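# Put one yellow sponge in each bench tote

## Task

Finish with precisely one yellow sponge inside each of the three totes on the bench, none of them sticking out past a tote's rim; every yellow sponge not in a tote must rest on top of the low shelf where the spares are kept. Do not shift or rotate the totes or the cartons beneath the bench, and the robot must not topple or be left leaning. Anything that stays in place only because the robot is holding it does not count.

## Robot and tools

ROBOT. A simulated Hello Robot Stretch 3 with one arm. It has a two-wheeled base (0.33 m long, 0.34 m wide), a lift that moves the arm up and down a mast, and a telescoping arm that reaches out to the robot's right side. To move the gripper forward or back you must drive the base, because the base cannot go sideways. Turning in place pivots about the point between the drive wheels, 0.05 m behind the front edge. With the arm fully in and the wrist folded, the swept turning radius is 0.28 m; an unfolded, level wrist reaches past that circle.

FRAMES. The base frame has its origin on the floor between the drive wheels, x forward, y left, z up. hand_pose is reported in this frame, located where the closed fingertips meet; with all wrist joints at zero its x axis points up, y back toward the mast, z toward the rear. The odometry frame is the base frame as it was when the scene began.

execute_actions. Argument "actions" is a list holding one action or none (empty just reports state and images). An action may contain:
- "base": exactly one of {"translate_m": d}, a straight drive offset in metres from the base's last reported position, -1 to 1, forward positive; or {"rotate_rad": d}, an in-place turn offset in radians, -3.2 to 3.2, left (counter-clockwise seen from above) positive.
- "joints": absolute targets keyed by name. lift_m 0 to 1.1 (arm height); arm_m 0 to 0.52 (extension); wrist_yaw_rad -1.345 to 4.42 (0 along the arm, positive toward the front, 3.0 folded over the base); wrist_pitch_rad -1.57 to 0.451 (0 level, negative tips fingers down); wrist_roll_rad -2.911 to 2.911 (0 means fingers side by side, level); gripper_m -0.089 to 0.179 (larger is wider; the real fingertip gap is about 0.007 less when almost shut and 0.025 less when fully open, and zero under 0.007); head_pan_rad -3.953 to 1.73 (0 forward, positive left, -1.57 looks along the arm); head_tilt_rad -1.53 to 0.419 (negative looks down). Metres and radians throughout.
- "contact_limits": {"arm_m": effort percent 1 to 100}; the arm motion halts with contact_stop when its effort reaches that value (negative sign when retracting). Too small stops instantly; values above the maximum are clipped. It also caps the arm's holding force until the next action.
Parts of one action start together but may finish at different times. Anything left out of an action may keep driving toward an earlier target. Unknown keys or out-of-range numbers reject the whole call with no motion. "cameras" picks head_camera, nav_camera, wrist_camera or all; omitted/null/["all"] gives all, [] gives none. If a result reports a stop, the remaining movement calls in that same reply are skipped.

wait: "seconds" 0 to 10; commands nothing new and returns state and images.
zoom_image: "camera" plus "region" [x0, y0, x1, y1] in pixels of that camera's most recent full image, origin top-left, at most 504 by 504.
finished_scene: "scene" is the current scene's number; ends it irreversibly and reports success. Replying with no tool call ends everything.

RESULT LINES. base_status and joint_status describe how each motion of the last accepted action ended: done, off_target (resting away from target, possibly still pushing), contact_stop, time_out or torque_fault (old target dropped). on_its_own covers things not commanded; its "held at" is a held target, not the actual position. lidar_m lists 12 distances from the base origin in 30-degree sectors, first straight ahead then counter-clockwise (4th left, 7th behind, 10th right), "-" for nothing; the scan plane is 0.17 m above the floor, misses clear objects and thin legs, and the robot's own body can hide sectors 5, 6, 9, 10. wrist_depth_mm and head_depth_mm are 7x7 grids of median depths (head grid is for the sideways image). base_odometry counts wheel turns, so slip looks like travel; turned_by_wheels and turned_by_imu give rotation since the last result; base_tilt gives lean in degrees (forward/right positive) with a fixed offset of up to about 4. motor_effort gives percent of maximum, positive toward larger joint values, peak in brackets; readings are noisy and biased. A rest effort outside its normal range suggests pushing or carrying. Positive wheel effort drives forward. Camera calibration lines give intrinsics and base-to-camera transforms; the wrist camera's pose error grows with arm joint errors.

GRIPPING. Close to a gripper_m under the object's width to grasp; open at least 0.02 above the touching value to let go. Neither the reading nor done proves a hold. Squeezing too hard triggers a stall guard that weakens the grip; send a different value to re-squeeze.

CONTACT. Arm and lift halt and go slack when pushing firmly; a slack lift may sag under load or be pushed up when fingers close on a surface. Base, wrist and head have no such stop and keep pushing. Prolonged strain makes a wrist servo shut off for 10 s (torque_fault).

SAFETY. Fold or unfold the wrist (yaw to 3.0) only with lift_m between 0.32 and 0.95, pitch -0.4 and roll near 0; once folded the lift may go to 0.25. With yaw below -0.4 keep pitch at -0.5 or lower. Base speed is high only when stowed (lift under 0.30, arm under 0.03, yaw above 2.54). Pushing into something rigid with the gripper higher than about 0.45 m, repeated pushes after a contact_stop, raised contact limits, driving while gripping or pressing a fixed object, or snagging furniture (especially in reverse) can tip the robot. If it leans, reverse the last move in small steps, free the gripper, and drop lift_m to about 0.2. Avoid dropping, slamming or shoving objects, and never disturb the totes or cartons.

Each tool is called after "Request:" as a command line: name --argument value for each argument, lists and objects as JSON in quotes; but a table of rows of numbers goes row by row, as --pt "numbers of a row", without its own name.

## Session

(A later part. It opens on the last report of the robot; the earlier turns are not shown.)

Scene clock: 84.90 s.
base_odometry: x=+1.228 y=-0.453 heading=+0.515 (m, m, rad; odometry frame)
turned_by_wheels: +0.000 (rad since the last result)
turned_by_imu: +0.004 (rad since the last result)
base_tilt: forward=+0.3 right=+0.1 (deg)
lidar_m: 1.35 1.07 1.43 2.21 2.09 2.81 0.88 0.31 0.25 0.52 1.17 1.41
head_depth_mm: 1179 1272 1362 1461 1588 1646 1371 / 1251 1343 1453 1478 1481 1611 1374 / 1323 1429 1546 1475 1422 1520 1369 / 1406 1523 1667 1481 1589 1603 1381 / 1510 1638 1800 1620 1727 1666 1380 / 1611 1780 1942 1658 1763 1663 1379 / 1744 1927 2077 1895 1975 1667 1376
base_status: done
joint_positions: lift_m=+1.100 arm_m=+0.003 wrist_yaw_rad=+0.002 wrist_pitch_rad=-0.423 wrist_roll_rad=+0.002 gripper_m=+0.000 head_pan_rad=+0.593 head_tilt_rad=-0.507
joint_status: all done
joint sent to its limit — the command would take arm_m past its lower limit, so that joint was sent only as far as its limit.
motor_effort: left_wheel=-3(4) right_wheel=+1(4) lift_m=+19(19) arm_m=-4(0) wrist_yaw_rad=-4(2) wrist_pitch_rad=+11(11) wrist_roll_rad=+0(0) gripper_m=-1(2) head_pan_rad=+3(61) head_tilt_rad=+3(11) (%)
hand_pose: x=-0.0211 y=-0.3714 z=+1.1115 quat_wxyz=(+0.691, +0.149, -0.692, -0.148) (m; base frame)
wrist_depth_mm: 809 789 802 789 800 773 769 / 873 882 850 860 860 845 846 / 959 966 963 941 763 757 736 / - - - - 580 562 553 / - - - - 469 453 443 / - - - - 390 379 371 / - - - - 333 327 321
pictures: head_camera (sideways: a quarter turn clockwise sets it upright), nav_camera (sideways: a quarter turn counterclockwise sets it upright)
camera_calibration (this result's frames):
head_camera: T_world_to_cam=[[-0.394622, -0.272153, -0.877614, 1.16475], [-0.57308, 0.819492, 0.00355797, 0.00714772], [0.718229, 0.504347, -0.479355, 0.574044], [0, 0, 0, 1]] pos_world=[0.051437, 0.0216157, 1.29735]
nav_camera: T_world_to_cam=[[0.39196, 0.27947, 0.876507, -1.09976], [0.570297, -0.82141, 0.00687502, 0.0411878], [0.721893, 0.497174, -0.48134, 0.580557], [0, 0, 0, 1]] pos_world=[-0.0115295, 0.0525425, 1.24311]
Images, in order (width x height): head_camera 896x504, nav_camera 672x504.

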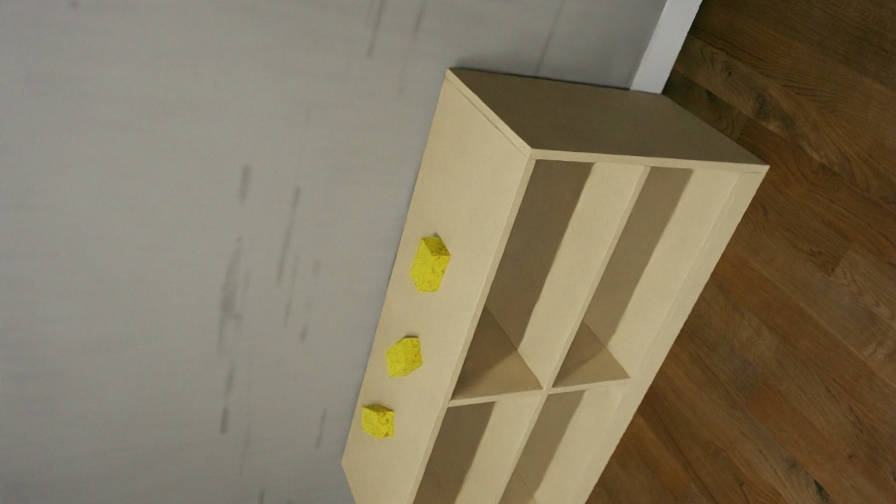

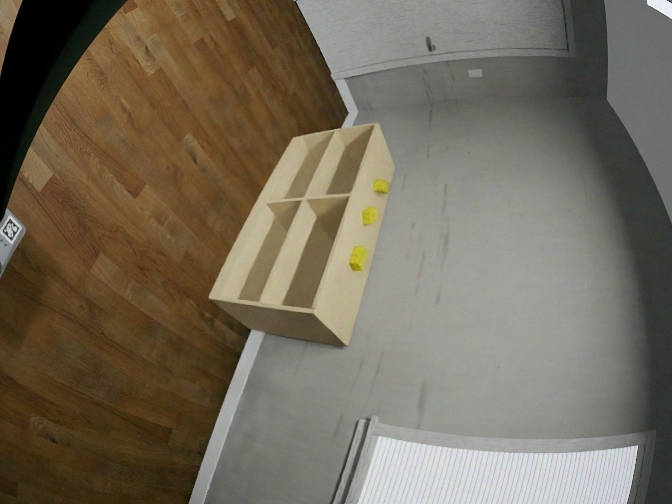

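Request:
execute_actions --actions '[{"base":{"translate_m":0.4},"joints":{"lift_m":0.82}}]' --cameras '[]'

Request:
execute_actions --actions '[{"base":{"rotate_rad":1.545},"joints":{"head_pan_rad":-1.3,"head_tilt_rad":-0.75}}]' --cameras '[]'

Request:
execute_actions --actions '[{"base":{"translate_m":0.805},"joints":{"arm_m":0.44,"wrist_pitch_rad":-1.1,"gripper_m":0.17}}]' --cameras '["head_camera","wrist_camera"]'

Scene clock: 95.10 s.
base_odometry: x=+1.576 y=-0.255 heading=+0.515 (m, m, rad; odometry frame)
turned_by_wheels: +0.000 (rad since the last result)
turned_by_imu: +0.002 (rad since the last result)
base_tilt: forward=+0.4 right=+0.0 (deg)
lidar_m: 0.95 0.73 1.20 2.62 2.51 2.83 0.85 0.53 0.76 1.13 1.17 0.99
head_depth_mm: 819 876 939 1015 1099 1208 1304 / 866 929 1002 1090 1188 1306 1367 / 917 990 1071 1166 1194 1338 1362 / 975 1058 1152 1263 1104 1059 1198 / 1044 1140 1243 1357 1110 1158 1261 / 1124 1224 1361 1424 1108 1255 1333 / 1204 1334 1490 1487 1244 1437 1378
base_status: done
joint_positions: lift_m=+0.820 arm_m=+0.003 wrist_yaw_rad=+0.002 wrist_pitch_rad=-0.422 wrist_roll_rad=+0.002 gripper_m=+0.000 head_pan_rad=+0.593 head_tilt_rad=-0.507
joint_status: all done
motor_effort: left_wheel=-3(4) right_wheel=+1(7) lift_m=+15(13) arm_m=-3(3) wrist_yaw_rad=-3(3) wrist_pitch_rad=+11(11) wrist_roll_rad=+0(0) gripper_m=-3(2) head_pan_rad=+5(4) head_tilt_rad=+3(4) (%)
hand_pose: x=-0.0211 y=-0.3715 z=+0.8320 quat_wxyz=(+0.691, +0.149, -0.692, -0.148) (m; base frame)
wrist_depth_mm: 811 776 797 776 772 798 571 / 887 882 871 850 858 827 877 / 972 961 924 950 938 916 923 / - - - - - - - / - - - - - - 989 / - - - - - 978 808 / - - - - 980 917 717
pictures: none
No camera images: the call's "cameras" was empty. Leave "cameras" out to get every camera's image.

Scene clock: 98.60 s.
base_odometry: x=+1.576 y=-0.255 heading=+2.060 (m, m, rad; odometry frame)
turned_by_wheels: +1.545 (rad since the last result)
turned_by_imu: +1.571 (rad since the last result)
base_tilt: forward=+0.3 right=-0.1 (deg)
lidar_m: 2.61 2.23 2.76 0.95 0.65 0.74 1.13 1.16 1.00 0.95 0.73 1.20
head_depth_mm: 785 873 971 1131 1310 - - / 799 891 1003 1180 1366 1402 - / 825 923 1053 1213 1448 1390 1218 / 846 957 1088 1259 1499 1394 1214 / 876 985 1125 1310 1518 1393 1210 / 896 1012 1162 1143 1202 1320 1213 / 919 1050 1192 1046 1055 1337 1221
base_status: done
joint_positions: lift_m=+0.820 arm_m=+0.003 wrist_yaw_rad=+0.002 wrist_pitch_rad=-0.422 wrist_roll_rad=+0.002 gripper_m=+0.000 head_pan_rad=-1.293 head_tilt_rad=-0.741
joint_status: all done
motor_effort: left_wheel=-2(7) right_wheel=+2(6) lift_m=+15(15) arm_m=-4(3) wrist_yaw_rad=-3(3) wrist_pitch_rad=+11(11) wrist_roll_rad=+0(0) gripper_m=-2(2) head_pan_rad=-5(62) head_tilt_rad=-2(15) (%)
hand_pose: x=-0.0211 y=-0.3715 z=+0.8320 quat_wxyz=(+0.691, +0.149, -0.692, -0.148) (m; base frame)
wrist_depth_mm: 619 624 622 621 616 624 628 / 674 676 668 671 665 657 690 / 731 743 764 741 739 769 754 / 689 814 844 815 807 808 824 / 587 844 914 907 906 916 920 / 562 842 - - - - - / 580 800 - - 994 968 959
pictures: none
No camera images: the call's "cameras" was empty. Leave "cameras" out to get every camera's image.

Scene clock: 107.93 s.
base_odometry: x=+1.198 y=+0.455 heading=+2.060 (m, m, rad; odometry frame)
turned_by_wheels: +0.000 (rad since the last result)
turned_by_imu: +0.002 (rad since the last result)
base_tilt: forward=+0.4 right=+0.0 (deg)
lidar_m: 1.81 1.56 1.67 3.54 1.49 1.15 1.93 1.36 0.62 0.92 0.58 1.00
head_depth_mm: 765 850 950 969 852 992 1140 / 785 875 993 1030 856 1034 1171 / 802 903 1023 1036 875 1060 1175 / 826 925 1057 1033 900 1087 1193 / 844 951 1094 1034 901 1092 1213 / 871 983 1129 1042 930 1259 1214 / 893 1011 1171 1004 1121 1294 1214
base_status: done
joint_positions: lift_m=+0.820 arm_m=+0.440 wrist_yaw_rad=+0.001 wrist_pitch_rad=-1.102 wrist_roll_rad=+0.002 gripper_m=+0.170 head_pan_rad=-1.293 head_tilt_rad=-0.741
joint_status: all done
motor_effort: left_wheel=-2(4) right_wheel=+1(6) lift_m=+14(15) arm_m=+5(7) wrist_yaw_rad=-3(2) wrist_pitch_rad=+1(9) wrist_roll_rad=+0(0) gripper_m=-1(86) head_pan_rad=-4(4) head_tilt_rad=-3(2) (%)
hand_pose: x=-0.0215 y=-0.6789 z=+0.7195 quat_wxyz=(+0.602, +0.370, -0.602, -0.371) (m; base frame)
wrist_depth_mm: 325 327 334 336 344 334 341 / 339 334 329 322 321 316 312 / 318 314 309 305 303 300 296 / 300 294 292 289 289 283 282 / 283 283 232 269 272 270 269 / 271 - 258 258 258 256 254 / 259 251 250 248 246 243 238
pictures: head_camera (sideways: a quarter turn clockwise sets it upright), wrist_camera
camera_calibration (this result's frames):
head_camera: T_world_to_cam=[[-0.188513, 0.642329, -0.742884, 0.987843], [0.957126, 0.289574, 0.00749915, -0.00731587], [0.219936, -0.70962, -0.669378, 0.824298], [0, 0, 0, 1]] pos_world=[0.01193, -0.0474632, 1.28568]
wrist_camera: T_world_to_cam=[[-0.99824, 0.0338784, -0.0486792, 0.0491684], [0.048578, 0.937928, -0.343411, 0.924892], [0.0340233, -0.345171, -0.937923, 0.60444], [0, 0, 0, 1]] pos_world=[-0.0164126, -0.660513, 0.886929]
Images, in order (width x height): head_camera 896x504, wrist_camera 644x364.

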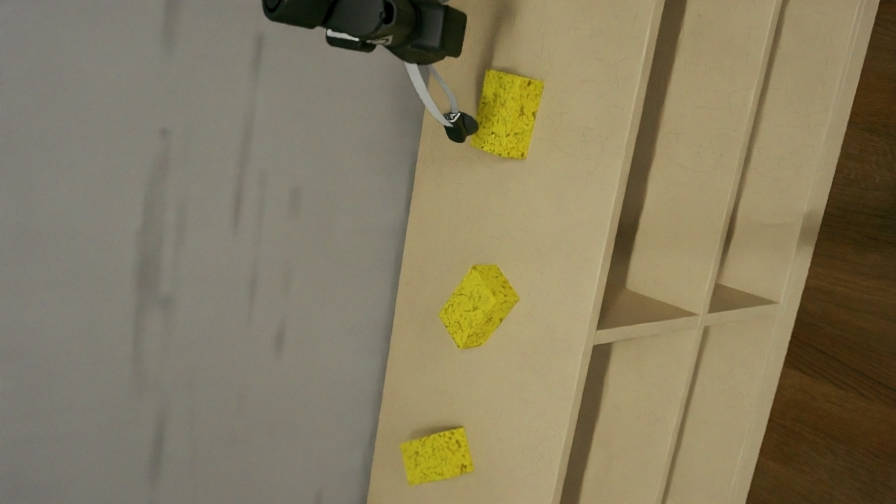

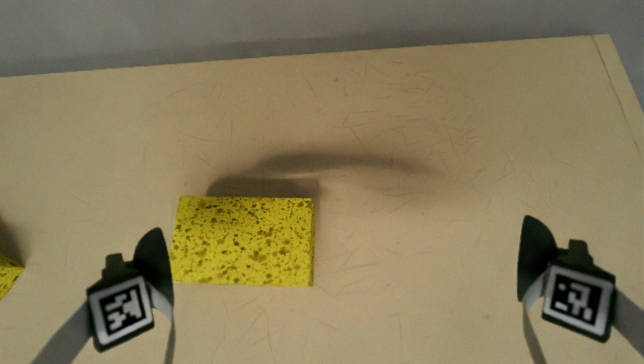

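Request:
execute_actions --actions '[{"base":{"translate_m":0.068},"joints":{"arm_m":0.464,"wrist_yaw_rad":-0.04}}]' --cameras '[]'

Request:
execute_actions --actions '[{"joints":{"lift_m":0.738}}]' --cameras '["wrist_camera"]'

Request:
execute_actions --actions '[{"joints":{"gripper_m":0.07}}]' --cameras '[]'

Request:
execute_actions --actions '[{"joints":{"lift_m":0.78}}]' --cameras '["wrist_camera","head_camera"]'

Request:
execute_actions --actions '[{"base":{"translate_m":-0.873},"joints":{"lift_m":1.1,"arm_m":0.0,"wrist_yaw_rad":0,"wrist_pitch_rad":-0.4,"head_pan_rad":-1.57,"head_tilt_rad":-0.45}}]' --cameras '[]'

Request:
execute_actions --actions '[{"base":{"rotate_rad":-1.545}}]' --cameras '[]'

Request:
execute_actions --actions '[{"base":{"translate_m":-0.55}}]' --cameras '["nav_camera"]'

Scene clock: 115.23 s.
base_odometry: x=+1.166 y=+0.515 heading=+2.060 (m, m, rad; odometry frame)
turned_by_wheels: +0.000 (rad since the last result)
turned_by_imu: +0.001 (rad since the last result)
base_tilt: forward=+0.5 right=+0.1 (deg)
lidar_m: 1.75 1.51 1.57 3.54 1.60 1.22 1.98 1.35 0.66 0.89 0.56 0.94
head_depth_mm: 762 848 947 994 852 992 1140 / 781 873 986 1017 855 1014 1163 / 800 896 1015 1030 876 1037 1179 / 821 925 1050 1032 878 1040 1187 / 846 952 1088 1040 903 1090 1205 / 866 978 1123 1002 932 1251 1212 / 893 1012 1170 1048 1121 1286 1216
base_status: done
joint_positions: lift_m=+0.820 arm_m=+0.464 wrist_yaw_rad=-0.037 wrist_pitch_rad=-1.102 wrist_roll_rad=+0.002 gripper_m=+0.170 head_pan_rad=-1.293 head_tilt_rad=-0.741
joint_status: all done
motor_effort: left_wheel=-3(5) right_wheel=+1(6) lift_m=+14(14) arm_m=+4(9) wrist_yaw_rad=-4(6) wrist_pitch_rad=+1(1) wrist_roll_rad=+0(0) gripper_m=+1(0) head_pan_rad=-5(5) head_tilt_rad=-2(2) (%)
hand_pose: x=-0.0251 y=-0.7028 z=+0.7195 quat_wxyz=(+0.595, +0.359, -0.609, -0.382) (m; base frame)
wrist_depth_mm: 283 289 298 309 314 322 326 / 344 343 338 323 319 318 312 / 319 310 309 304 304 300 296 / 297 296 292 291 288 284 283 / 283 282 276 230 272 270 265 / 264 - 264 220 253 254 253 / 228 249 251 246 247 246 240
pictures: none
No camera images: the call's "cameras" was empty. Leave "cameras" out to get every camera's image.

Scene clock: 116.80 s.
base_odometry: x=+1.166 y=+0.515 heading=+2.060 (m, m, rad; odometry frame)
turned_by_wheels: +0.000 (rad since the last result)
turned_by_imu: +0.000 (rad since the last result)
base_tilt: forward=+0.3 right=+0.2 (deg)
lidar_m: 1.75 1.51 1.57 3.55 1.59 1.22 1.97 1.35 0.66 0.88 0.56 0.94
head_depth_mm: 762 853 947 - 850 991 1135 / 782 870 989 1043 853 1012 1163 / 804 897 1018 1035 876 1039 1178 / 823 924 1051 1038 881 1036 1186 / 845 950 1089 1037 905 1092 1209 / 866 977 1126 1003 931 1247 1214 / 887 1011 1164 1043 1117 1290 1218
base_status: not commanded
joint_positions: lift_m=+0.738 arm_m=+0.464 wrist_yaw_rad=-0.037 wrist_pitch_rad=-1.102 wrist_roll_rad=+0.002 gripper_m=+0.170 head_pan_rad=-1.293 head_tilt_rad=-0.741
joint_status: all done
motor_effort: left_wheel=-2(2) right_wheel=+2(2) lift_m=+15(12) arm_m=+5(4) wrist_yaw_rad=-5(5) wrist_pitch_rad=+1(1) wrist_roll_rad=+0(0) gripper_m=+0(1) head_pan_rad=-5(5) head_tilt_rad=-2(2) (%)
hand_pose: x=-0.0251 y=-0.7028 z=+0.6375 quat_wxyz=(+0.595, +0.359, -0.609, -0.382) (m; base frame)
wrist_depth_mm: 265 264 248 244 241 236 233 / 237 233 232 227 227 222 220 / 223 220 217 215 211 210 207 / 208 206 205 203 200 197 196 / 198 199 152 148 146 190 187 / 187 - 143 140 139 180 179 / - 176 173 137 136 172 168
pictures: wrist_camera
camera_calibration (this result's frames):
wrist_camera: T_world_to_cam=[[-0.996209, 0.0721096, -0.0486699, 0.0692946], [0.0844784, 0.935467, -0.343168, 0.918303], [0.0207834, -0.345979, -0.938012, 0.518549], [0, 0, 0, 1]] pos_world=[-0.0193221, -0.684633, 0.80491]
Images, in order (width x height): wrist_camera 644x364.

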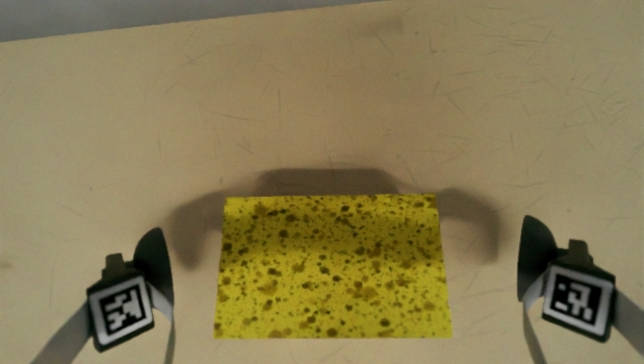

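Scene clock: 118.30 s.
base_odometry: x=+1.166 y=+0.515 heading=+2.060 (m, m, rad; odometry frame)
turned_by_wheels: +0.000 (rad since the last result)
turned_by_imu: +0.000 (rad since the last result)
base_tilt: forward=+0.2 right=+0.0 (deg)
lidar_m: 1.75 1.51 1.58 3.57 1.59 1.22 1.98 1.35 0.66 0.89 0.56 0.95
head_depth_mm: 762 850 947 - 853 995 1143 / 782 873 985 1029 855 1013 1163 / 801 898 1016 1030 876 1038 1175 / 822 927 1052 1034 881 1041 1193 / 843 951 1088 1037 904 1088 1210 / 867 979 1123 1002 929 1251 1218 / 887 1010 1163 1041 1120 1292 1217
base_status: not commanded
joint_positions: lift_m=+0.738 arm_m=+0.464 wrist_yaw_rad=-0.037 wrist_pitch_rad=-1.102 wrist_roll_rad=+0.002 gripper_m=+0.071 head_pan_rad=-1.293 head_tilt_rad=-0.741
joint_status: all done
motor_effort: left_wheel=-2(2) right_wheel=+1(2) lift_m=+15(15) arm_m=+4(4) wrist_yaw_rad=-4(4) wrist_pitch_rad=+1(1) wrist_roll_rad=+0(0) gripper_m=-13(89) head_pan_rad=-5(3) head_tilt_rad=-2(2) (%)
hand_pose: x=-0.0251 y=-0.7028 z=+0.6375 quat_wxyz=(+0.595, +0.359, -0.609, -0.382) (m; base frame)
wrist_depth_mm: 265 265 247 241 241 237 236 / 236 233 231 227 226 221 219 / 222 221 218 217 213 211 207 / 209 207 205 204 201 198 197 / 199 197 151 145 145 189 187 / 188 186 140 139 138 - 179 / 180 178 173 135 134 170 170
pictures: none
No camera images: the call's "cameras" was empty. Leave "cameras" out to get every camera's image.

Scene clock: 119.50 s.
base_odometry: x=+1.166 y=+0.515 heading=+2.060 (m, m, rad; odometry frame)
turned_by_wheels: +0.000 (rad since the last result)
turned_by_imu: +0.000 (rad since the last result)
base_tilt: forward=+0.4 right=+0.1 (deg)
lidar_m: 1.75 1.51 1.58 3.55 1.59 1.22 1.98 1.35 0.66 0.89 0.56 0.94
head_depth_mm: 763 849 941 841 849 992 1144 / 783 875 987 1030 854 1015 1164 / 799 898 1018 1029 874 1035 1181 / 823 923 1049 1034 883 1040 1187 / 843 949 1085 1037 902 1091 1209 / 863 981 1125 1001 928 1250 1215 / 891 1006 1165 1040 1122 1286 1218
base_status: not commanded
joint_positions: lift_m=+0.780 arm_m=+0.464 wrist_yaw_rad=-0.037 wrist_pitch_rad=-1.103 wrist_roll_rad=+0.002 gripper_m=+0.071 head_pan_rad=-1.293 head_tilt_rad=-0.741
joint_status: all done
motor_effort: left_wheel=-2(2) right_wheel=+1(1) lift_m=+24(26) arm_m=+5(4) wrist_yaw_rad=-4(4) wrist_pitch_rad=+1(1) wrist_roll_rad=+0(0) gripper_m=-12(13) head_pan_rad=-4(4) head_tilt_rad=-2(2) (%)
hand_pose: x=-0.0251 y=-0.7026 z=+0.6788 quat_wxyz=(+0.595, +0.359, -0.609, -0.382) (m; base frame)
wrist_depth_mm: 280 290 299 298 293 298 285 / 286 284 282 278 274 268 265 / 272 267 264 260 259 253 253 / 253 253 251 248 246 242 237 / 242 239 151 145 144 230 228 / 229 227 140 139 138 - 215 / 217 216 211 135 134 204 206
pictures: head_camera (sideways: a quarter turn clockwise sets it upright), wrist_camera
camera_calibration (this result's frames):
head_camera: T_world_to_cam=[[-0.188513, 0.642329, -0.742884, 0.987844], [0.957126, 0.289574, 0.00749915, -0.00731586], [0.219937, -0.70962, -0.669378, 0.824298], [0, 0, 0, 1]] pos_world=[0.01193, -0.0474632, 1.28568]
wrist_camera: T_world_to_cam=[[-0.996208, 0.0721343, -0.0486521, 0.0713087], [0.0844849, 0.935641, -0.342693, 0.932184], [0.020801, -0.345504, -0.938187, 0.557841], [0, 0, 0, 1]] pos_world=[-0.0193208, -0.684597, 0.846282]
Images, in order (width x height): head_camera 896x504, wrist_camera 644x364.

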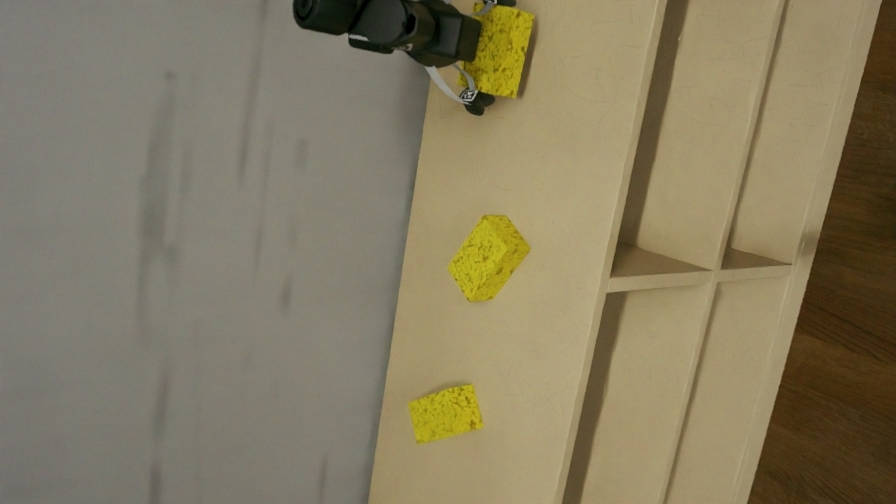

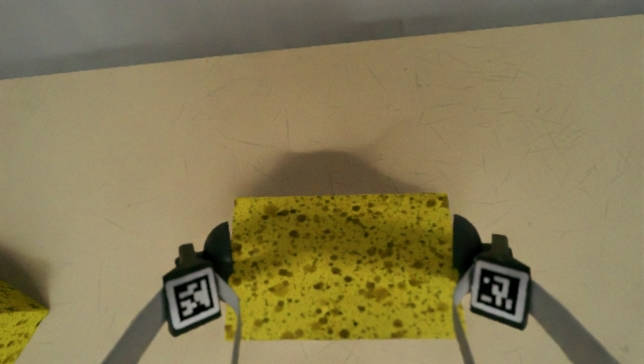

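Scene clock: 129.20 s.
base_odometry: x=+1.576 y=-0.256 heading=+2.060 (m, m, rad; odometry frame)
turned_by_wheels: +0.000 (rad since the last result)
turned_by_imu: -0.002 (rad since the last result)
base_tilt: forward=+0.5 right=+0.1 (deg)
lidar_m: 2.62 2.24 2.75 0.96 0.65 0.73 1.13 1.16 1.00 0.95 0.73 1.20
head_depth_mm: 787 - - - - - - / 785 - - - - - - / 786 - - - - - 1326 / 796 852 924 961 1116 1204 1330 / 793 853 908 986 1109 1208 1328 / 792 857 926 1003 1101 1205 1323 / 799 859 924 1008 1096 1206 1329
base_status: done
joint_positions: lift_m=+1.100 arm_m=+0.003 wrist_yaw_rad=-0.002 wrist_pitch_rad=-0.423 wrist_roll_rad=+0.002 gripper_m=+0.071 head_pan_rad=-1.563 head_tilt_rad=-0.458
joint_status: all done
joint sent to its limit — the command would take arm_m past its lower limit, so that joint was sent only as far as its limit.
motor_effort: left_wheel=-2(7) right_wheel=+1(3) lift_m=+24(25) arm_m=-4(6) wrist_yaw_rad=+2(3) wrist_pitch_rad=+11(12) wrist_roll_rad=+0(0) gripper_m=-13(12) head_pan_rad=-3(32) head_tilt_rad=+3(15) (%)
hand_pose: x=-0.0219 y=-0.3714 z=+1.1111 quat_wxyz=(+0.691, +0.148, -0.692, -0.150) (m; base frame)
wrist_depth_mm: 612 633 606 646 626 626 636 / 683 674 677 681 683 686 682 / 733 743 741 736 745 748 748 / 833 803 795 769 787 792 825 / 876 849 151 146 145 898 933 / 806 825 141 139 138 - - / 693 760 - 135 134 - -
pictures: none
No camera images: the call's "cameras" was empty. Leave "cameras" out to get every camera's image.

Scene clock: 132.60 s.
base_odometry: x=+1.576 y=-0.256 heading=+0.515 (m, m, rad; odometry frame)
turned_by_wheels: -1.545 (rad since the last result)
turned_by_imu: -1.570 (rad since the last result)
base_tilt: forward=+0.4 right=+0.1 (deg)
lidar_m: 0.95 0.73 1.20 2.62 2.51 2.83 0.92 0.53 0.76 1.13 1.17 0.99
head_depth_mm: 941 - - - - - - / 942 - - - - - - / 951 - - - - - 1359 / 959 1028 1108 1166 1337 1455 1432 / 960 1035 1113 1205 1341 1459 1433 / 965 1035 1117 1215 1325 1462 1437 / 967 1037 1122 1213 1329 1468 1435
base_status: done
joint_positions: lift_m=+1.100 arm_m=+0.003 wrist_yaw_rad=-0.002 wrist_pitch_rad=-0.423 wrist_roll_rad=+0.002 gripper_m=+0.071 head_pan_rad=-1.563 head_tilt_rad=-0.458
joint_status: not commanded
motor_effort: left_wheel=+2(7) right_wheel=-3(6) lift_m=+24(24) arm_m=-4(4) wrist_yaw_rad=+2(2) wrist_pitch_rad=+11(11) wrist_roll_rad=+0(0) gripper_m=-12(12) head_pan_rad=-5(5) head_tilt_rad=+3(3) (%)
hand_pose: x=-0.0219 y=-0.3714 z=+1.1111 quat_wxyz=(+0.691, +0.148, -0.692, -0.150) (m; base frame)
wrist_depth_mm: 798 817 805 797 790 773 793 / 869 864 896 855 863 864 863 / 955 963 928 975 949 848 716 / - - - - - - 588 / - - 151 146 145 - - / - - 140 138 138 - - / - - - 135 134 - -
pictures: none
No camera images: the call's "cameras" was empty. Leave "cameras" out to get every camera's image.

Scene clock: 139.03 s.
base_odometry: x=+1.098 y=-0.526 heading=+0.515 (m, m, rad; odometry frame)
turned_by_wheels: +0.000 (rad since the last result)
turned_by_imu: -0.001 (rad since the last result)
base_tilt: forward=+0.4 right=+0.0 (deg)
lidar_m: 1.50 1.20 1.99 2.06 2.08 2.80 0.89 0.31 0.22 0.22 0.24 1.56
head_depth_mm: 948 - - - - - - / 952 - - - - - - / 956 - - - - - 404 / 964 1035 1119 899 593 518 426 / 969 1037 1118 1204 694 519 425 / 971 1039 1125 1217 1332 1468 1393 / 973 1042 1125 1226 1339 1480 1425
base_status: done
joint_positions: lift_m=+1.100 arm_m=+0.003 wrist_yaw_rad=-0.002 wrist_pitch_rad=-0.423 wrist_roll_rad=+0.002 gripper_m=+0.071 head_pan_rad=-1.563 head_tilt_rad=-0.458
joint_status: not commanded
motor_effort: left_wheel=+2(3) right_wheel=-2(5) lift_m=+24(24) arm_m=-4(3) wrist_yaw_rad=+2(2) wrist_pitch_rad=+11(11) wrist_roll_rad=+0(0) gripper_m=-13(14) head_pan_rad=-5(6) head_tilt_rad=+3(3) (%)
hand_pose: x=-0.0219 y=-0.3714 z=+1.1111 quat_wxyz=(+0.691, +0.148, -0.692, -0.150) (m; base frame)
wrist_depth_mm: 799 782 807 806 809 815 802 / 868 857 885 866 858 856 862 / 978 950 943 797 757 754 618 / - - - 598 570 557 548 / - - 151 146 144 467 443 / - - 140 139 138 - 375 / - - 318 135 134 324 322
pictures: nav_camera (sideways: a quarter turn counterclockwise sets it upright)
camera_calibration (this result's frames):
nav_camera: T_world_to_cam=[[0.0161701, -0.437035, 0.899299, -1.12719], [-0.999742, -0.0214244, 0.00756452, 0.049867], [0.015961, -0.899189, -0.437269, 0.527517], [0, 0, 0, 1]] pos_world=[0.0596613, -0.0172174, 1.24397]
Images, in order (width x height): nav_camera 672x504.

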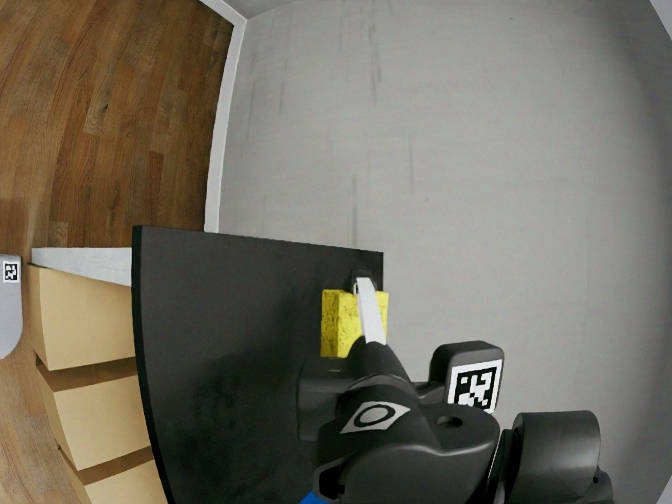

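Request:
execute_actions --actions '[{"base":{"translate_m":-0.64},"joints":{"arm_m":0.44}}]' --cameras '["wrist_camera"]'

Request:
execute_actions --actions '[{"joints":{"wrist_pitch_rad":-0.75,"arm_m":0.465}}]' --cameras '["wrist_camera"]'

Request:
execute_actions --actions '[{"joints":{"arm_m":0.51,"wrist_pitch_rad":-1.0}}]' --cameras '["wrist_camera"]'

Request:
execute_actions --actions '[{"joints":{"lift_m":1.05,"wrist_pitch_rad":-1.1,"arm_m":0.52}}]' --cameras '["wrist_camera"]'

Scene clock: 151.40 s.
base_odometry: x=+0.541 y=-0.842 heading=+0.515 (m, m, rad; odometry frame)
turned_by_wheels: +0.000 (rad since the last result)
turned_by_imu: +0.001 (rad since the last result)
base_tilt: forward=+0.5 right=+0.0 (deg)
lidar_m: 1.85 1.81 2.73 2.01 2.07 2.41 2.31 0.32 0.23 0.23 0.23 0.31
head_depth_mm: 954 1045 1114 671 465 482 312 / 956 - 1108 666 466 482 313 / 959 - 843 669 467 484 314 / 975 1043 1089 673 469 484 314 / 975 1049 1123 675 469 485 316 / 981 1048 1132 929 470 441 316 / 978 1049 1132 929 668 490 303
base_status: done
joint_positions: lift_m=+1.100 arm_m=+0.440 wrist_yaw_rad=-0.002 wrist_pitch_rad=-0.423 wrist_roll_rad=+0.002 gripper_m=+0.071 head_pan_rad=-1.563 head_tilt_rad=-0.458
joint_status: all done
motor_effort: left_wheel=+2(3) right_wheel=-2(6) lift_m=+24(23) arm_m=+5(5) wrist_yaw_rad=+2(1) wrist_pitch_rad=+11(11) wrist_roll_rad=+0(0) gripper_m=-14(11) head_pan_rad=-4(5) head_tilt_rad=+3(4) (%)
hand_pose: x=-0.0219 y=-0.8084 z=+1.1111 quat_wxyz=(+0.691, +0.148, -0.692, -0.150) (m; base frame)
wrist_depth_mm: 419 420 418 416 408 418 412 / 451 450 456 447 442 450 450 / 503 484 490 490 494 489 487 / 550 548 547 531 533 531 520 / 493 481 151 145 145 468 440 / 406 408 140 140 138 - 373 / 343 250 272 135 134 253 318
pictures: wrist_camera
camera_calibration (this result's frames):
wrist_camera: T_world_to_cam=[[-0.998202, -0.0017046, -0.0599082, 0.0558718], [0.0505027, 0.514304, -0.85612, 1.40815], [0.0322704, -0.857606, -0.513293, 0.0409835], [0, 0, 0, 1]] pos_world=[-0.0166664, -0.688972, 1.22993]
Images, in order (width x height): wrist_camera 644x364.

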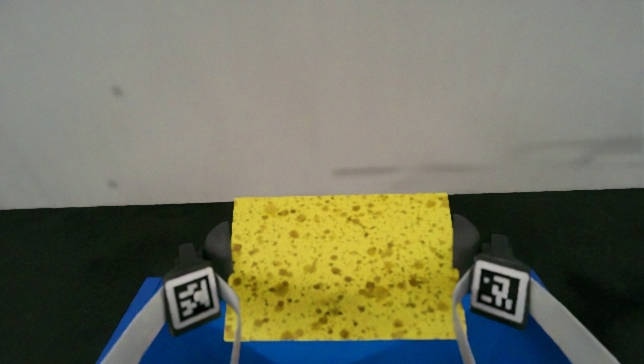

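Scene clock: 152.53 s.
base_odometry: x=+0.541 y=-0.842 heading=+0.515 (m, m, rad; odometry frame)
turned_by_wheels: +0.000 (rad since the last result)
turned_by_imu: +0.000 (rad since the last result)
base_tilt: forward=+0.3 right=+0.1 (deg)
lidar_m: 1.85 1.82 2.73 2.00 2.07 2.43 2.31 0.32 0.23 0.22 0.23 0.31
head_depth_mm: 950 1048 1122 668 465 482 312 / 957 - 1109 666 466 483 313 / 958 - 927 670 466 484 313 / 972 1042 1114 674 469 484 315 / 971 1045 1120 676 469 485 316 / 976 1048 1131 925 470 441 317 / 978 1051 1137 930 669 491 303
base_status: not commanded
joint_positions: lift_m=+1.100 arm_m=+0.465 wrist_yaw_rad=-0.002 wrist_pitch_rad=-0.759 wrist_roll_rad=+0.002 gripper_m=+0.071 head_pan_rad=-1.563 head_tilt_rad=-0.458
joint_status: all done
motor_effort: left_wheel=+1(2) right_wheel=-2(2) lift_m=+24(24) arm_m=+5(1) wrist_yaw_rad=+2(2) wrist_pitch_rad=+4(9) wrist_roll_rad=+0(0) gripper_m=-13(14) head_pan_rad=-4(5) head_tilt_rad=+4(3) (%)
hand_pose: x=-0.0219 y=-0.7790 z=+1.0446 quat_wxyz=(+0.656, +0.261, -0.657, -0.263) (m; base frame)
wrist_depth_mm: 441 439 438 444 443 437 442 / 484 481 487 476 463 457 445 / 440 423 416 415 401 397 386 / 371 224 228 221 220 220 333 / 330 222 150 146 145 233 192 / 174 206 140 139 138 - 163 / 163 204 247 135 134 240 156
pictures: wrist_camera
camera_calibration (this result's frames):
wrist_camera: T_world_to_cam=[[-0.998163, 0.0184808, -0.0576916, 0.0653908], [0.0511447, 0.76747, -0.639041, 1.30653], [0.0324666, -0.640818, -0.767006, 0.465913], [0, 0, 0, 1]] pos_world=[-0.0166777, -0.705363, 1.19605]
Images, in order (width x height): wrist_camera 644x364.

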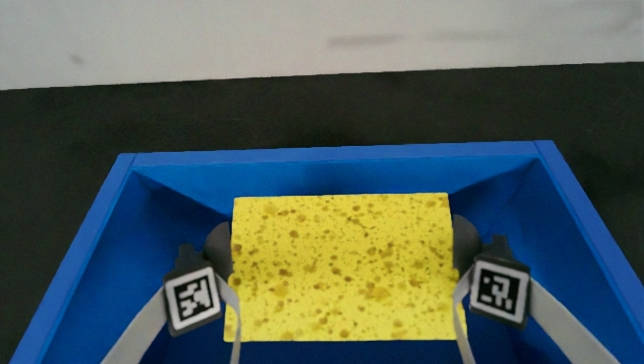

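Scene clock: 153.97 s.
base_odometry: x=+0.541 y=-0.842 heading=+0.515 (m, m, rad; odometry frame)
turned_by_wheels: +0.000 (rad since the last result)
turned_by_imu: +0.000 (rad since the last result)
base_tilt: forward=+0.5 right=+0.3 (deg)
lidar_m: 1.84 1.81 2.73 2.01 2.06 2.42 2.31 0.32 0.23 0.22 0.23 0.31
head_depth_mm: 947 1047 1114 669 465 482 312 / 957 1046 1108 665 466 483 313 / 962 - 1110 669 467 484 314 / 976 1042 1113 673 468 484 314 / 975 1047 1120 675 469 485 315 / 975 1052 1133 925 469 442 316 / 976 1054 1138 927 669 489 303
base_status: not commanded
joint_positions: lift_m=+1.100 arm_m=+0.510 wrist_yaw_rad=-0.002 wrist_pitch_rad=-1.004 wrist_roll_rad=+0.002 gripper_m=+0.071 head_pan_rad=-1.563 head_tilt_rad=-0.458
joint_status: all done
motor_effort: left_wheel=+2(2) right_wheel=-2(2) lift_m=+24(24) arm_m=+5(4) wrist_yaw_rad=+2(1) wrist_pitch_rad=+2(4) wrist_roll_rad=+0(0) gripper_m=-12(13) head_pan_rad=-4(5) head_tilt_rad=+3(3) (%)
hand_pose: x=-0.0218 y=-0.7719 z=+1.0093 quat_wxyz=(+0.619, +0.339, -0.620, -0.342) (m; base frame)
wrist_depth_mm: 386 372 366 365 361 350 344 / 344 340 336 176 174 172 305 / 175 195 197 199 198 199 168 / 168 224 265 249 251 237 161 / 163 222 151 145 145 232 162 / 162 207 140 139 138 - 163 / 161 208 227 136 134 221 151
pictures: wrist_camera
camera_calibration (this result's frames):
wrist_camera: T_world_to_cam=[[-0.998133, 0.032185, -0.0519032, 0.0680261], [0.0515554, 0.899638, -0.433583, 1.17316], [0.0327392, -0.43545, -0.899618, 0.735749], [0, 0, 0, 1]] pos_world=[-0.0166712, -0.737222, 1.17408]
Images, in order (width x height): wrist_camera 644x364.

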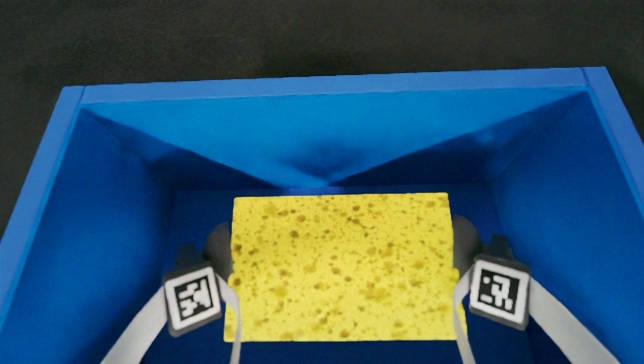

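Scene clock: 155.23 s.
base_odometry: x=+0.541 y=-0.842 heading=+0.515 (m, m, rad; odometry frame)
turned_by_wheels: +0.000 (rad since the last result)
turned_by_imu: +0.000 (rad since the last result)
base_tilt: forward=+0.3 right=+0.0 (deg)
lidar_m: 1.85 1.81 2.73 2.00 2.07 2.43 2.32 0.32 0.23 0.22 0.23 0.31
head_depth_mm: 966 1009 1126 668 465 482 312 / 968 1019 1117 667 466 483 312 / 970 1019 - 668 467 483 314 / 971 1044 1113 672 468 485 314 / 973 1050 1117 677 469 485 315 / 974 1049 1131 927 471 441 317 / 979 1050 1134 931 667 490 303
base_status: not commanded
joint_positions: lift_m=+1.050 arm_m=+0.520 wrist_yaw_rad=-0.002 wrist_pitch_rad=-1.103 wrist_roll_rad=+0.002 gripper_m=+0.071 head_pan_rad=-1.563 head_tilt_rad=-0.458
joint_status: all done
motor_effort: left_wheel=+2(2) right_wheel=-2(2) lift_m=+15(21) arm_m=+5(1) wrist_yaw_rad=+2(2) wrist_pitch_rad=+1(1) wrist_roll_rad=+0(0) gripper_m=-13(12) head_pan_rad=-4(4) head_tilt_rad=+3(3) (%)
hand_pose: x=-0.0218 y=-0.7588 z=+0.9494 quat_wxyz=(+0.601, +0.369, -0.603, -0.372) (m; base frame)
wrist_depth_mm: 137 136 137 139 139 139 140 / 161 169 172 172 173 175 159 / 166 212 218 216 214 213 161 / 164 211 209 207 206 202 159 / 164 200 151 146 145 195 161 / 162 192 140 139 138 - 163 / 162 181 178 135 133 175 151
pictures: wrist_camera
camera_calibration (this result's frames):
wrist_camera: T_world_to_cam=[[-0.998121, 0.037226, -0.0486616, 0.0652811], [0.0517001, 0.937939, -0.342924, 1.0784], [0.0328759, -0.344795, -0.938102, 0.792981], [0, 0, 0, 1]] pos_world=[-0.0166651, -0.740491, 1.11688]
Images, in order (width x height): wrist_camera 644x364.

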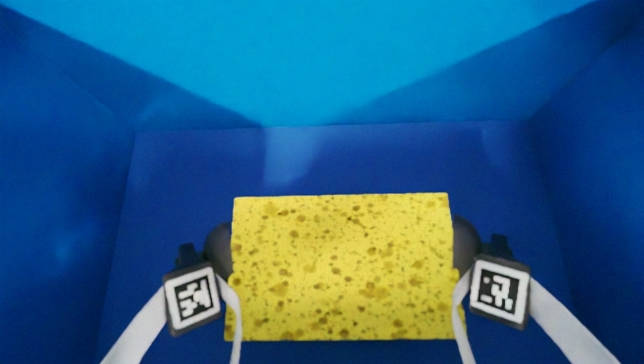

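Request:
execute_actions --actions '[{"joints":{"gripper_m":0.135,"lift_m":1.047}}]' --cameras '[]'

Request:
execute_actions --actions '[{"joints":{"lift_m":1.1}}]' --cameras '["wrist_camera"]'

Request:
execute_actions --actions '[{"joints":{"wrist_pitch_rad":-0.85,"arm_m":0.48,"gripper_m":0.1}}]' --cameras '[]'

Request:
execute_actions --actions '[{"joints":{"wrist_pitch_rad":-0.4,"arm_m":0.45}}]' --cameras '["head_camera"]'

Request:
execute_actions --actions '[{"base":{"translate_m":0.78},"joints":{"arm_m":0.0}}]' --cameras '[]'

Request:
execute_actions --actions '[{"base":{"translate_m":0.41},"joints":{"lift_m":0.82}}]' --cameras '[]'

Request:
execute_actions --actions '[{"base":{"rotate_rad":1.545}}]' --cameras '[]'

Request:
execute_actions --actions '[{"base":{"translate_m":1.0},"joints":{"wrist_pitch_rad":-1.1,"gripper_m":0.17,"arm_m":0.45}}]' --cameras '[]'

Request:
execute_actions --actions '[{"base":{"translate_m":0.168},"joints":{"wrist_yaw_rad":-0.54}}]' --cameras '["wrist_camera"]'

Scene clock: 166.27 s.
base_odometry: x=+0.541 y=-0.842 heading=+0.515 (m, m, rad; odometry frame)
turned_by_wheels: +0.000 (rad since the last result)
turned_by_imu: +0.000 (rad since the last result)
base_tilt: forward=+0.3 right=+0.1 (deg)
lidar_m: 1.84 1.81 2.73 2.00 2.06 2.43 2.31 0.32 0.23 0.22 0.23 0.31
head_depth_mm: 967 1012 1128 670 465 482 312 / 971 1016 1117 667 465 483 313 / 967 1022 - 668 467 483 314 / 972 1048 1107 672 468 484 314 / 973 1044 1112 675 469 485 315 / 977 1051 1130 925 470 441 316 / 978 1049 1138 929 667 490 303
base_status: not commanded
joint_positions: lift_m=+1.047 arm_m=+0.520 wrist_yaw_rad=-0.002 wrist_pitch_rad=-1.103 wrist_roll_rad=+0.002 gripper_m=+0.135 head_pan_rad=-1.563 head_tilt_rad=-0.458
joint_status: all done
motor_effort: left_wheel=+2(2) right_wheel=-2(2) lift_m=+14(14) arm_m=+5(5) wrist_yaw_rad=+2(2) wrist_pitch_rad=+1(1) wrist_roll_rad=+0(0) gripper_m=-1(80) head_pan_rad=-4(5) head_tilt_rad=+3(3) (%)
hand_pose: x=-0.0218 y=-0.7587 z=+0.9465 quat_wxyz=(+0.601, +0.370, -0.603, -0.372) (m; base frame)
wrist_depth_mm: 135 137 137 138 139 140 139 / 160 170 171 172 172 174 159 / 165 209 214 213 212 209 159 / 164 206 207 203 203 200 160 / 162 197 155 149 149 191 161 / 163 187 145 142 142 - 154 / 157 178 174 138 137 172 166
pictures: none
No camera images: the call's "cameras" was empty. Leave "cameras" out to get every camera's image.

Scene clock: 167.57 s.
base_odometry: x=+0.541 y=-0.842 heading=+0.515 (m, m, rad; odometry frame)
turned_by_wheels: +0.000 (rad since the last result)
turned_by_imu: +0.000 (rad since the last result)
base_tilt: forward=+0.4 right=+0.1 (deg)
lidar_m: 1.84 1.81 2.74 2.01 2.07 2.42 2.32 0.32 0.23 0.22 0.23 0.31
head_depth_mm: 946 1047 1117 669 465 482 312 / 958 1050 1109 665 465 484 313 / 958 - 962 669 467 483 314 / 968 1048 1112 672 468 485 314 / 974 1047 1120 676 469 485 315 / 978 1047 1134 925 470 441 317 / 980 1054 1133 929 668 489 303
base_status: not commanded
joint_positions: lift_m=+1.100 arm_m=+0.520 wrist_yaw_rad=-0.002 wrist_pitch_rad=-1.103 wrist_roll_rad=+0.002 gripper_m=+0.135 head_pan_rad=-1.563 head_tilt_rad=-0.458
joint_status: all done
motor_effort: left_wheel=+2(2) right_wheel=-2(2) lift_m=+24(25) arm_m=+5(5) wrist_yaw_rad=+2(1) wrist_pitch_rad=+1(1) wrist_roll_rad=+0(0) gripper_m=+0(1) head_pan_rad=-5(5) head_tilt_rad=+4(4) (%)
hand_pose: x=-0.0218 y=-0.7587 z=+0.9988 quat_wxyz=(+0.601, +0.370, -0.603, -0.372) (m; base frame)
wrist_depth_mm: 329 321 318 315 309 309 157 / 162 169 171 173 172 175 159 / 165 211 224 227 229 215 160 / 164 225 264 262 257 245 160 / 163 222 249 202 239 231 161 / 163 196 235 192 193 - 154 / 158 222 224 220 222 218 167
pictures: wrist_camera
camera_calibration (this result's frames):
wrist_camera: T_world_to_cam=[[-0.998121, 0.0372302, -0.0486584, 0.0676835], [0.0517002, 0.937968, -0.342844, 1.09526], [0.0328759, -0.344716, -0.938131, 0.839404], [0, 0, 0, 1]] pos_world=[-0.0166651, -0.740487, 1.16627]
Images, in order (width x height): wrist_camera 644x364.

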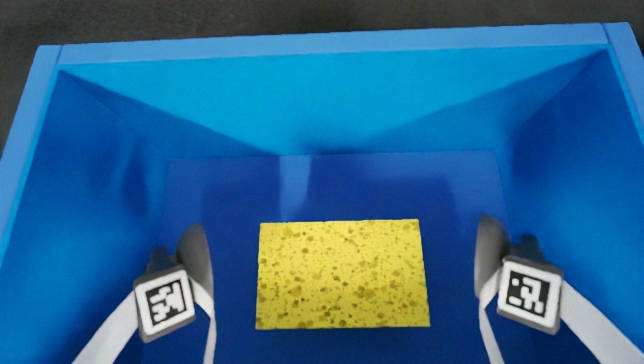

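Scene clock: 168.93 s.
base_odometry: x=+0.541 y=-0.842 heading=+0.515 (m, m, rad; odometry frame)
turned_by_wheels: +0.000 (rad since the last result)
turned_by_imu: +0.000 (rad since the last result)
base_tilt: forward=+0.4 right=+0.1 (deg)
lidar_m: 1.84 1.81 2.73 2.00 2.06 2.41 2.32 0.32 0.23 0.22 0.23 0.31
head_depth_mm: 948 1049 1117 667 464 483 312 / 960 1054 1110 666 465 483 313 / 960 - 1135 670 467 483 314 / 970 1040 1112 673 468 484 314 / 978 1042 1119 676 469 485 315 / 976 1050 1136 927 470 441 316 / 980 1052 1133 930 669 490 303
base_status: not commanded
joint_positions: lift_m=+1.100 arm_m=+0.480 wrist_yaw_rad=-0.002 wrist_pitch_rad=-0.867 wrist_roll_rad=+0.002 gripper_m=+0.100 head_pan_rad=-1.563 head_tilt_rad=-0.458
joint_status: all done
motor_effort: left_wheel=+2(2) right_wheel=-2(2) lift_m=+24(24) arm_m=-3(2) wrist_yaw_rad=+2(2) wrist_pitch_rad=+8(8) wrist_roll_rad=+0(0) gripper_m=+0(80) head_pan_rad=-5(4) head_tilt_rad=+3(4) (%)
hand_pose: x=-0.0219 y=-0.7727 z=+1.0274 quat_wxyz=(+0.641, +0.296, -0.642, -0.298) (m; base frame)
wrist_depth_mm: 452 445 438 444 440 436 430 / 418 417 402 400 396 389 379 / 372 206 205 203 203 199 326 / 325 224 246 246 247 231 180 / 173 222 289 285 283 232 163 / 162 214 256 218 219 219 163 / 160 206 240 200 202 234 156
pictures: none
No camera images: the call's "cameras" was empty. Leave "cameras" out to get every camera's image.

Scene clock: 170.13 s.
base_odometry: x=+0.541 y=-0.842 heading=+0.515 (m, m, rad; odometry frame)
turned_by_wheels: +0.000 (rad since the last result)
turned_by_imu: +0.000 (rad since the last result)
base_tilt: forward=+0.3 right=+0.2 (deg)
lidar_m: 1.84 1.81 2.73 2.01 2.06 2.43 2.31 0.32 0.23 0.22 0.23 0.31
head_depth_mm: 947 1045 1117 670 465 481 312 / 959 - 1109 666 466 482 312 / 961 - 1135 669 467 484 314 / 967 1045 1116 673 467 484 315 / 976 1046 1116 676 469 485 316 / 977 1048 1132 927 470 441 316 / 980 1047 1132 928 669 490 303
base_status: not commanded
joint_positions: lift_m=+1.100 arm_m=+0.450 wrist_yaw_rad=-0.002 wrist_pitch_rad=-0.424 wrist_roll_rad=+0.002 gripper_m=+0.100 head_pan_rad=-1.563 head_tilt_rad=-0.458
joint_status: all done
motor_effort: left_wheel=+2(2) right_wheel=-2(2) lift_m=+24(24) arm_m=-3(3) wrist_yaw_rad=+2(1) wrist_pitch_rad=+11(11) wrist_roll_rad=+0(0) gripper_m=+0(0) head_pan_rad=-4(5) head_tilt_rad=+3(3) (%)
hand_pose: x=-0.0219 y=-0.8189 z=+1.1111 quat_wxyz=(+0.691, +0.148, -0.692, -0.150) (m; base frame)
wrist_depth_mm: 406 407 409 403 401 404 406 / 443 438 437 441 438 438 436 / 478 485 474 480 479 471 468 / 524 528 523 517 525 512 525 / 494 484 487 467 458 475 435 / 404 403 391 236 236 386 369 / 342 251 253 250 251 243 320
pictures: head_camera (sideways: a quarter turn clockwise sets it upright)
camera_calibration (this result's frames):
head_camera: T_world_to_cam=[[-0.00855716, 0.435153, -0.900316, 1.19201], [0.999678, 0.0252193, 0.00268779, -0.00131346], [0.023875, -0.900003, -0.435229, 0.520862], [0, 0, 0, 1]] pos_world=[-0.000922316, -0.0498953, 1.29988]
Images, in order (width x height): head_camera 896x504.

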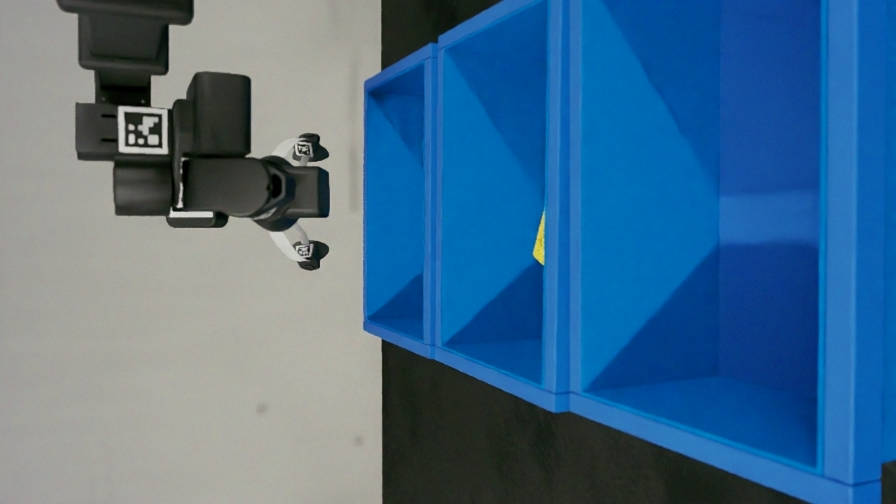

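Scene clock: 179.17 s.
base_odometry: x=+1.219 y=-0.457 heading=+0.515 (m, m, rad; odometry frame)
turned_by_wheels: +0.000 (rad since the last result)
turned_by_imu: +0.003 (rad since the last result)
base_tilt: forward=+0.4 right=+0.1 (deg)
lidar_m: 1.36 1.08 1.43 2.17 2.09 2.82 0.88 0.31 0.25 0.26 1.18 1.42
head_depth_mm: 948 - - - - - - / 948 - - - - - - / 952 - - - - - 1352 / 963 1032 1118 1212 1354 1459 1422 / 967 1034 1121 1216 1338 1465 1436 / 966 1041 1126 1215 1327 1471 1435 / 971 1040 1125 1228 1341 1476 1433
base_status: done
joint_positions: lift_m=+1.100 arm_m=+0.003 wrist_yaw_rad=-0.002 wrist_pitch_rad=-0.423 wrist_roll_rad=+0.002 gripper_m=+0.100 head_pan_rad=-1.563 head_tilt_rad=-0.458
joint_status: all done
joint sent to its limit — the command would take arm_m past its lower limit, so that joint was sent only as far as its limit.
motor_effort: left_wheel=+1(6) right_wheel=-2(1) lift_m=+24(24) arm_m=-4(9) wrist_yaw_rad=+3(1) wrist_pitch_rad=+11(11) wrist_roll_rad=+0(0) gripper_m=+0(0) head_pan_rad=-4(5) head_tilt_rad=+3(3) (%)
hand_pose: x=-0.0219 y=-0.3715 z=+1.1113 quat_wxyz=(+0.691, +0.148, -0.692, -0.149) (m; base frame)
wrist_depth_mm: 796 805 777 794 804 817 819 / 860 861 862 855 880 851 854 / 968 959 959 945 782 732 733 / - - - - 578 554 558 / - - - - 461 460 446 / - - - - 381 392 373 / - - - - 330 320 319
pictures: none
No camera images: the call's "cameras" was empty. Leave "cameras" out to get every camera's image.

Scene clock: 184.70 s.
base_odometry: x=+1.576 y=-0.255 heading=+0.515 (m, m, rad; odometry frame)
turned_by_wheels: +0.000 (rad since the last result)
turned_by_imu: +0.002 (rad since the last result)
base_tilt: forward=+0.3 right=+0.0 (deg)
lidar_m: 0.95 0.73 1.20 2.62 2.50 2.83 0.92 0.53 0.76 1.13 1.17 0.99
head_depth_mm: 952 1020 1096 1193 1301 1436 1435 / 956 1024 1105 1197 1304 1439 1461 / 962 1030 1107 1202 1315 1439 1444 / 962 1028 1111 1205 1320 1455 1468 / 964 1033 1111 1206 1318 1459 1425 / 964 1036 1120 1212 1330 1471 1433 / 967 1037 1121 1211 1332 1463 1430
base_status: done
joint_positions: lift_m=+0.820 arm_m=+0.003 wrist_yaw_rad=-0.002 wrist_pitch_rad=-0.422 wrist_roll_rad=+0.002 gripper_m=+0.100 head_pan_rad=-1.563 head_tilt_rad=-0.458
joint_status: all done
motor_effort: left_wheel=+1(6) right_wheel=-2(2) lift_m=+15(20) arm_m=-3(3) wrist_yaw_rad=+1(2) wrist_pitch_rad=+11(11) wrist_roll_rad=+0(0) gripper_m=+1(1) head_pan_rad=-4(3) head_tilt_rad=+3(3) (%)
hand_pose: x=-0.0219 y=-0.3716 z=+0.8320 quat_wxyz=(+0.691, +0.148, -0.692, -0.149) (m; base frame)
wrist_depth_mm: 809 801 822 804 810 781 558 / 881 849 851 840 852 834 872 / 951 919 963 935 925 951 913 / - - - - - - - / - - - - - - 974 / - - - - - 838 791 / - - - - - 919 699
pictures: none
No camera images: the call's "cameras" was empty. Leave "cameras" out to get every camera's image.

Scene clock: 188.20 s.
base_odometry: x=+1.576 y=-0.255 heading=+2.060 (m, m, rad; odometry frame)
turned_by_wheels: +1.545 (rad since the last result)
turned_by_imu: +1.571 (rad since the last result)
base_tilt: forward=+0.3 right=+0.3 (deg)
lidar_m: 2.62 2.24 2.76 0.96 0.65 0.74 1.13 1.16 1.00 0.95 0.73 1.20
head_depth_mm: 792 851 917 997 1093 1210 1325 / 794 852 918 987 1097 1206 1324 / 795 852 919 995 1097 1209 1332 / 794 854 920 987 1095 1206 1325 / 793 854 912 985 1096 1210 1327 / 793 857 925 1004 1094 1216 1329 / 801 859 927 1007 1101 1213 1329
base_status: done
joint_positions: lift_m=+0.820 arm_m=+0.003 wrist_yaw_rad=-0.002 wrist_pitch_rad=-0.422 wrist_roll_rad=+0.002 gripper_m=+0.100 head_pan_rad=-1.563 head_tilt_rad=-0.458
joint_status: not commanded
motor_effort: left_wheel=-2(7) right_wheel=+2(5) lift_m=+14(15) arm_m=-4(4) wrist_yaw_rad=+1(2) wrist_pitch_rad=+11(11) wrist_roll_rad=+0(0) gripper_m=+0(1) head_pan_rad=-5(5) head_tilt_rad=+3(3) (%)
hand_pose: x=-0.0219 y=-0.3716 z=+0.8320 quat_wxyz=(+0.691, +0.148, -0.692, -0.149) (m; base frame)
wrist_depth_mm: 631 626 619 632 623 645 627 / 682 661 686 668 656 679 700 / 725 731 744 749 750 753 747 / 687 792 823 827 827 835 831 / 585 820 864 884 930 883 952 / 563 798 - - - - - / 568 747 - - - 996 982
pictures: none
No camera images: the call's "cameras" was empty. Leave "cameras" out to get every camera's image.

Scene clock: 199.63 s.
base_odometry: x=+1.106 y=+0.627 heading=+2.060 (m, m, rad; odometry frame)
turned_by_wheels: +0.000 (rad since the last result)
turned_by_imu: +0.002 (rad since the last result)
base_tilt: forward=+0.4 right=+0.1 (deg)
lidar_m: 1.62 1.44 1.42 3.56 1.79 1.34 1.99 1.35 0.74 0.52 0.95 0.84
head_depth_mm: 765 821 888 964 1038 - 776 / 766 823 889 938 1067 924 774 / 766 823 891 940 - 924 777 / 770 823 889 964 1054 924 779 / 767 823 890 970 1053 867 780 / 769 825 888 966 1056 927 782 / 768 826 889 967 1057 898 779
base_status: done
joint_positions: lift_m=+0.820 arm_m=+0.450 wrist_yaw_rad=-0.002 wrist_pitch_rad=-1.102 wrist_roll_rad=+0.002 gripper_m=+0.170 head_pan_rad=-1.563 head_tilt_rad=-0.458
joint_status: all done
motor_effort: left_wheel=-2(3) right_wheel=+1(5) lift_m=+14(15) arm_m=+5(5) wrist_yaw_rad=+2(1) wrist_pitch_rad=+1(9) wrist_roll_rad=+0(0) gripper_m=+0(85) head_pan_rad=-5(5) head_tilt_rad=+4(3) (%)
hand_pose: x=-0.0218 y=-0.6889 z=+0.7195 quat_wxyz=(+0.602, +0.369, -0.603, -0.372) (m; base frame)
wrist_depth_mm: 302 308 316 316 322 327 328 / 355 349 333 325 319 316 313 / 318 317 309 306 303 297 296 / 298 291 293 287 286 285 281 / 284 268 275 275 273 269 268 / 266 - 230 263 260 256 255 / 259 215 245 250 248 246 238
pictures: none
No camera images: the call's "cameras" was empty. Leave "cameras" out to get every camera's image.

Scene clock: 202.60 s.
base_odometry: x=+1.027 y=+0.776 heading=+2.060 (m, m, rad; odometry frame)
turned_by_wheels: +0.000 (rad since the last result)
turned_by_imu: +0.000 (rad since the last result)
base_tilt: forward=+0.4 right=+0.2 (deg)
lidar_m: 1.45 1.45 1.30 2.87 2.03 1.50 2.01 0.86 0.94 0.52 0.73 0.71
head_depth_mm: 761 818 879 958 1031 - 773 / 762 818 881 933 1076 911 776 / 763 817 881 936 - 862 776 / 763 818 881 958 1052 925 778 / 763 819 885 959 1043 903 758 / 763 818 882 958 1052 899 760 / 762 818 883 957 1050 929 759
base_status: done
joint_positions: lift_m=+0.820 arm_m=+0.450 wrist_yaw_rad=-0.537 wrist_pitch_rad=-1.102 wrist_roll_rad=+0.002 gripper_m=+0.170 head_pan_rad=-1.563 head_tilt_rad=-0.458
joint_status: all done
motor_effort: left_wheel=-3(3) right_wheel=+1(5) lift_m=+15(14) arm_m=+5(5) wrist_yaw_rad=-5(5) wrist_pitch_rad=+1(1) wrist_roll_rad=+0(0) gripper_m=+1(1) head_pan_rad=-5(4) head_tilt_rad=+4(3) (%)
hand_pose: x=-0.0698 y=-0.6755 z=+0.7195 quat_wxyz=(+0.482, +0.197, -0.679, -0.517) (m; base frame)
wrist_depth_mm: 226 258 306 348 339 335 339 / 254 294 337 325 321 317 315 / 292 328 308 309 304 303 295 / 311 295 294 289 285 284 281 / 283 286 277 228 270 270 266 / 267 - 261 218 253 256 255 / 256 250 253 247 246 244 241
pictures: wrist_camera
camera_calibration (this result's frames):
wrist_camera: T_world_to_cam=[[-0.839853, 0.540627, -0.0486795, 0.354233], [0.522344, 0.780529, -0.343411, 0.850811], [-0.147661, -0.313842, -0.937923, 0.615731], [0, 0, 0, 1]] pos_world=[-0.0559924, -0.662349, 0.886929]
Images, in order (width x height): wrist_camera 644x364.

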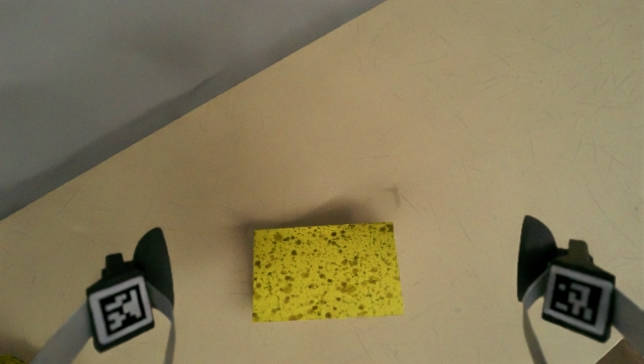

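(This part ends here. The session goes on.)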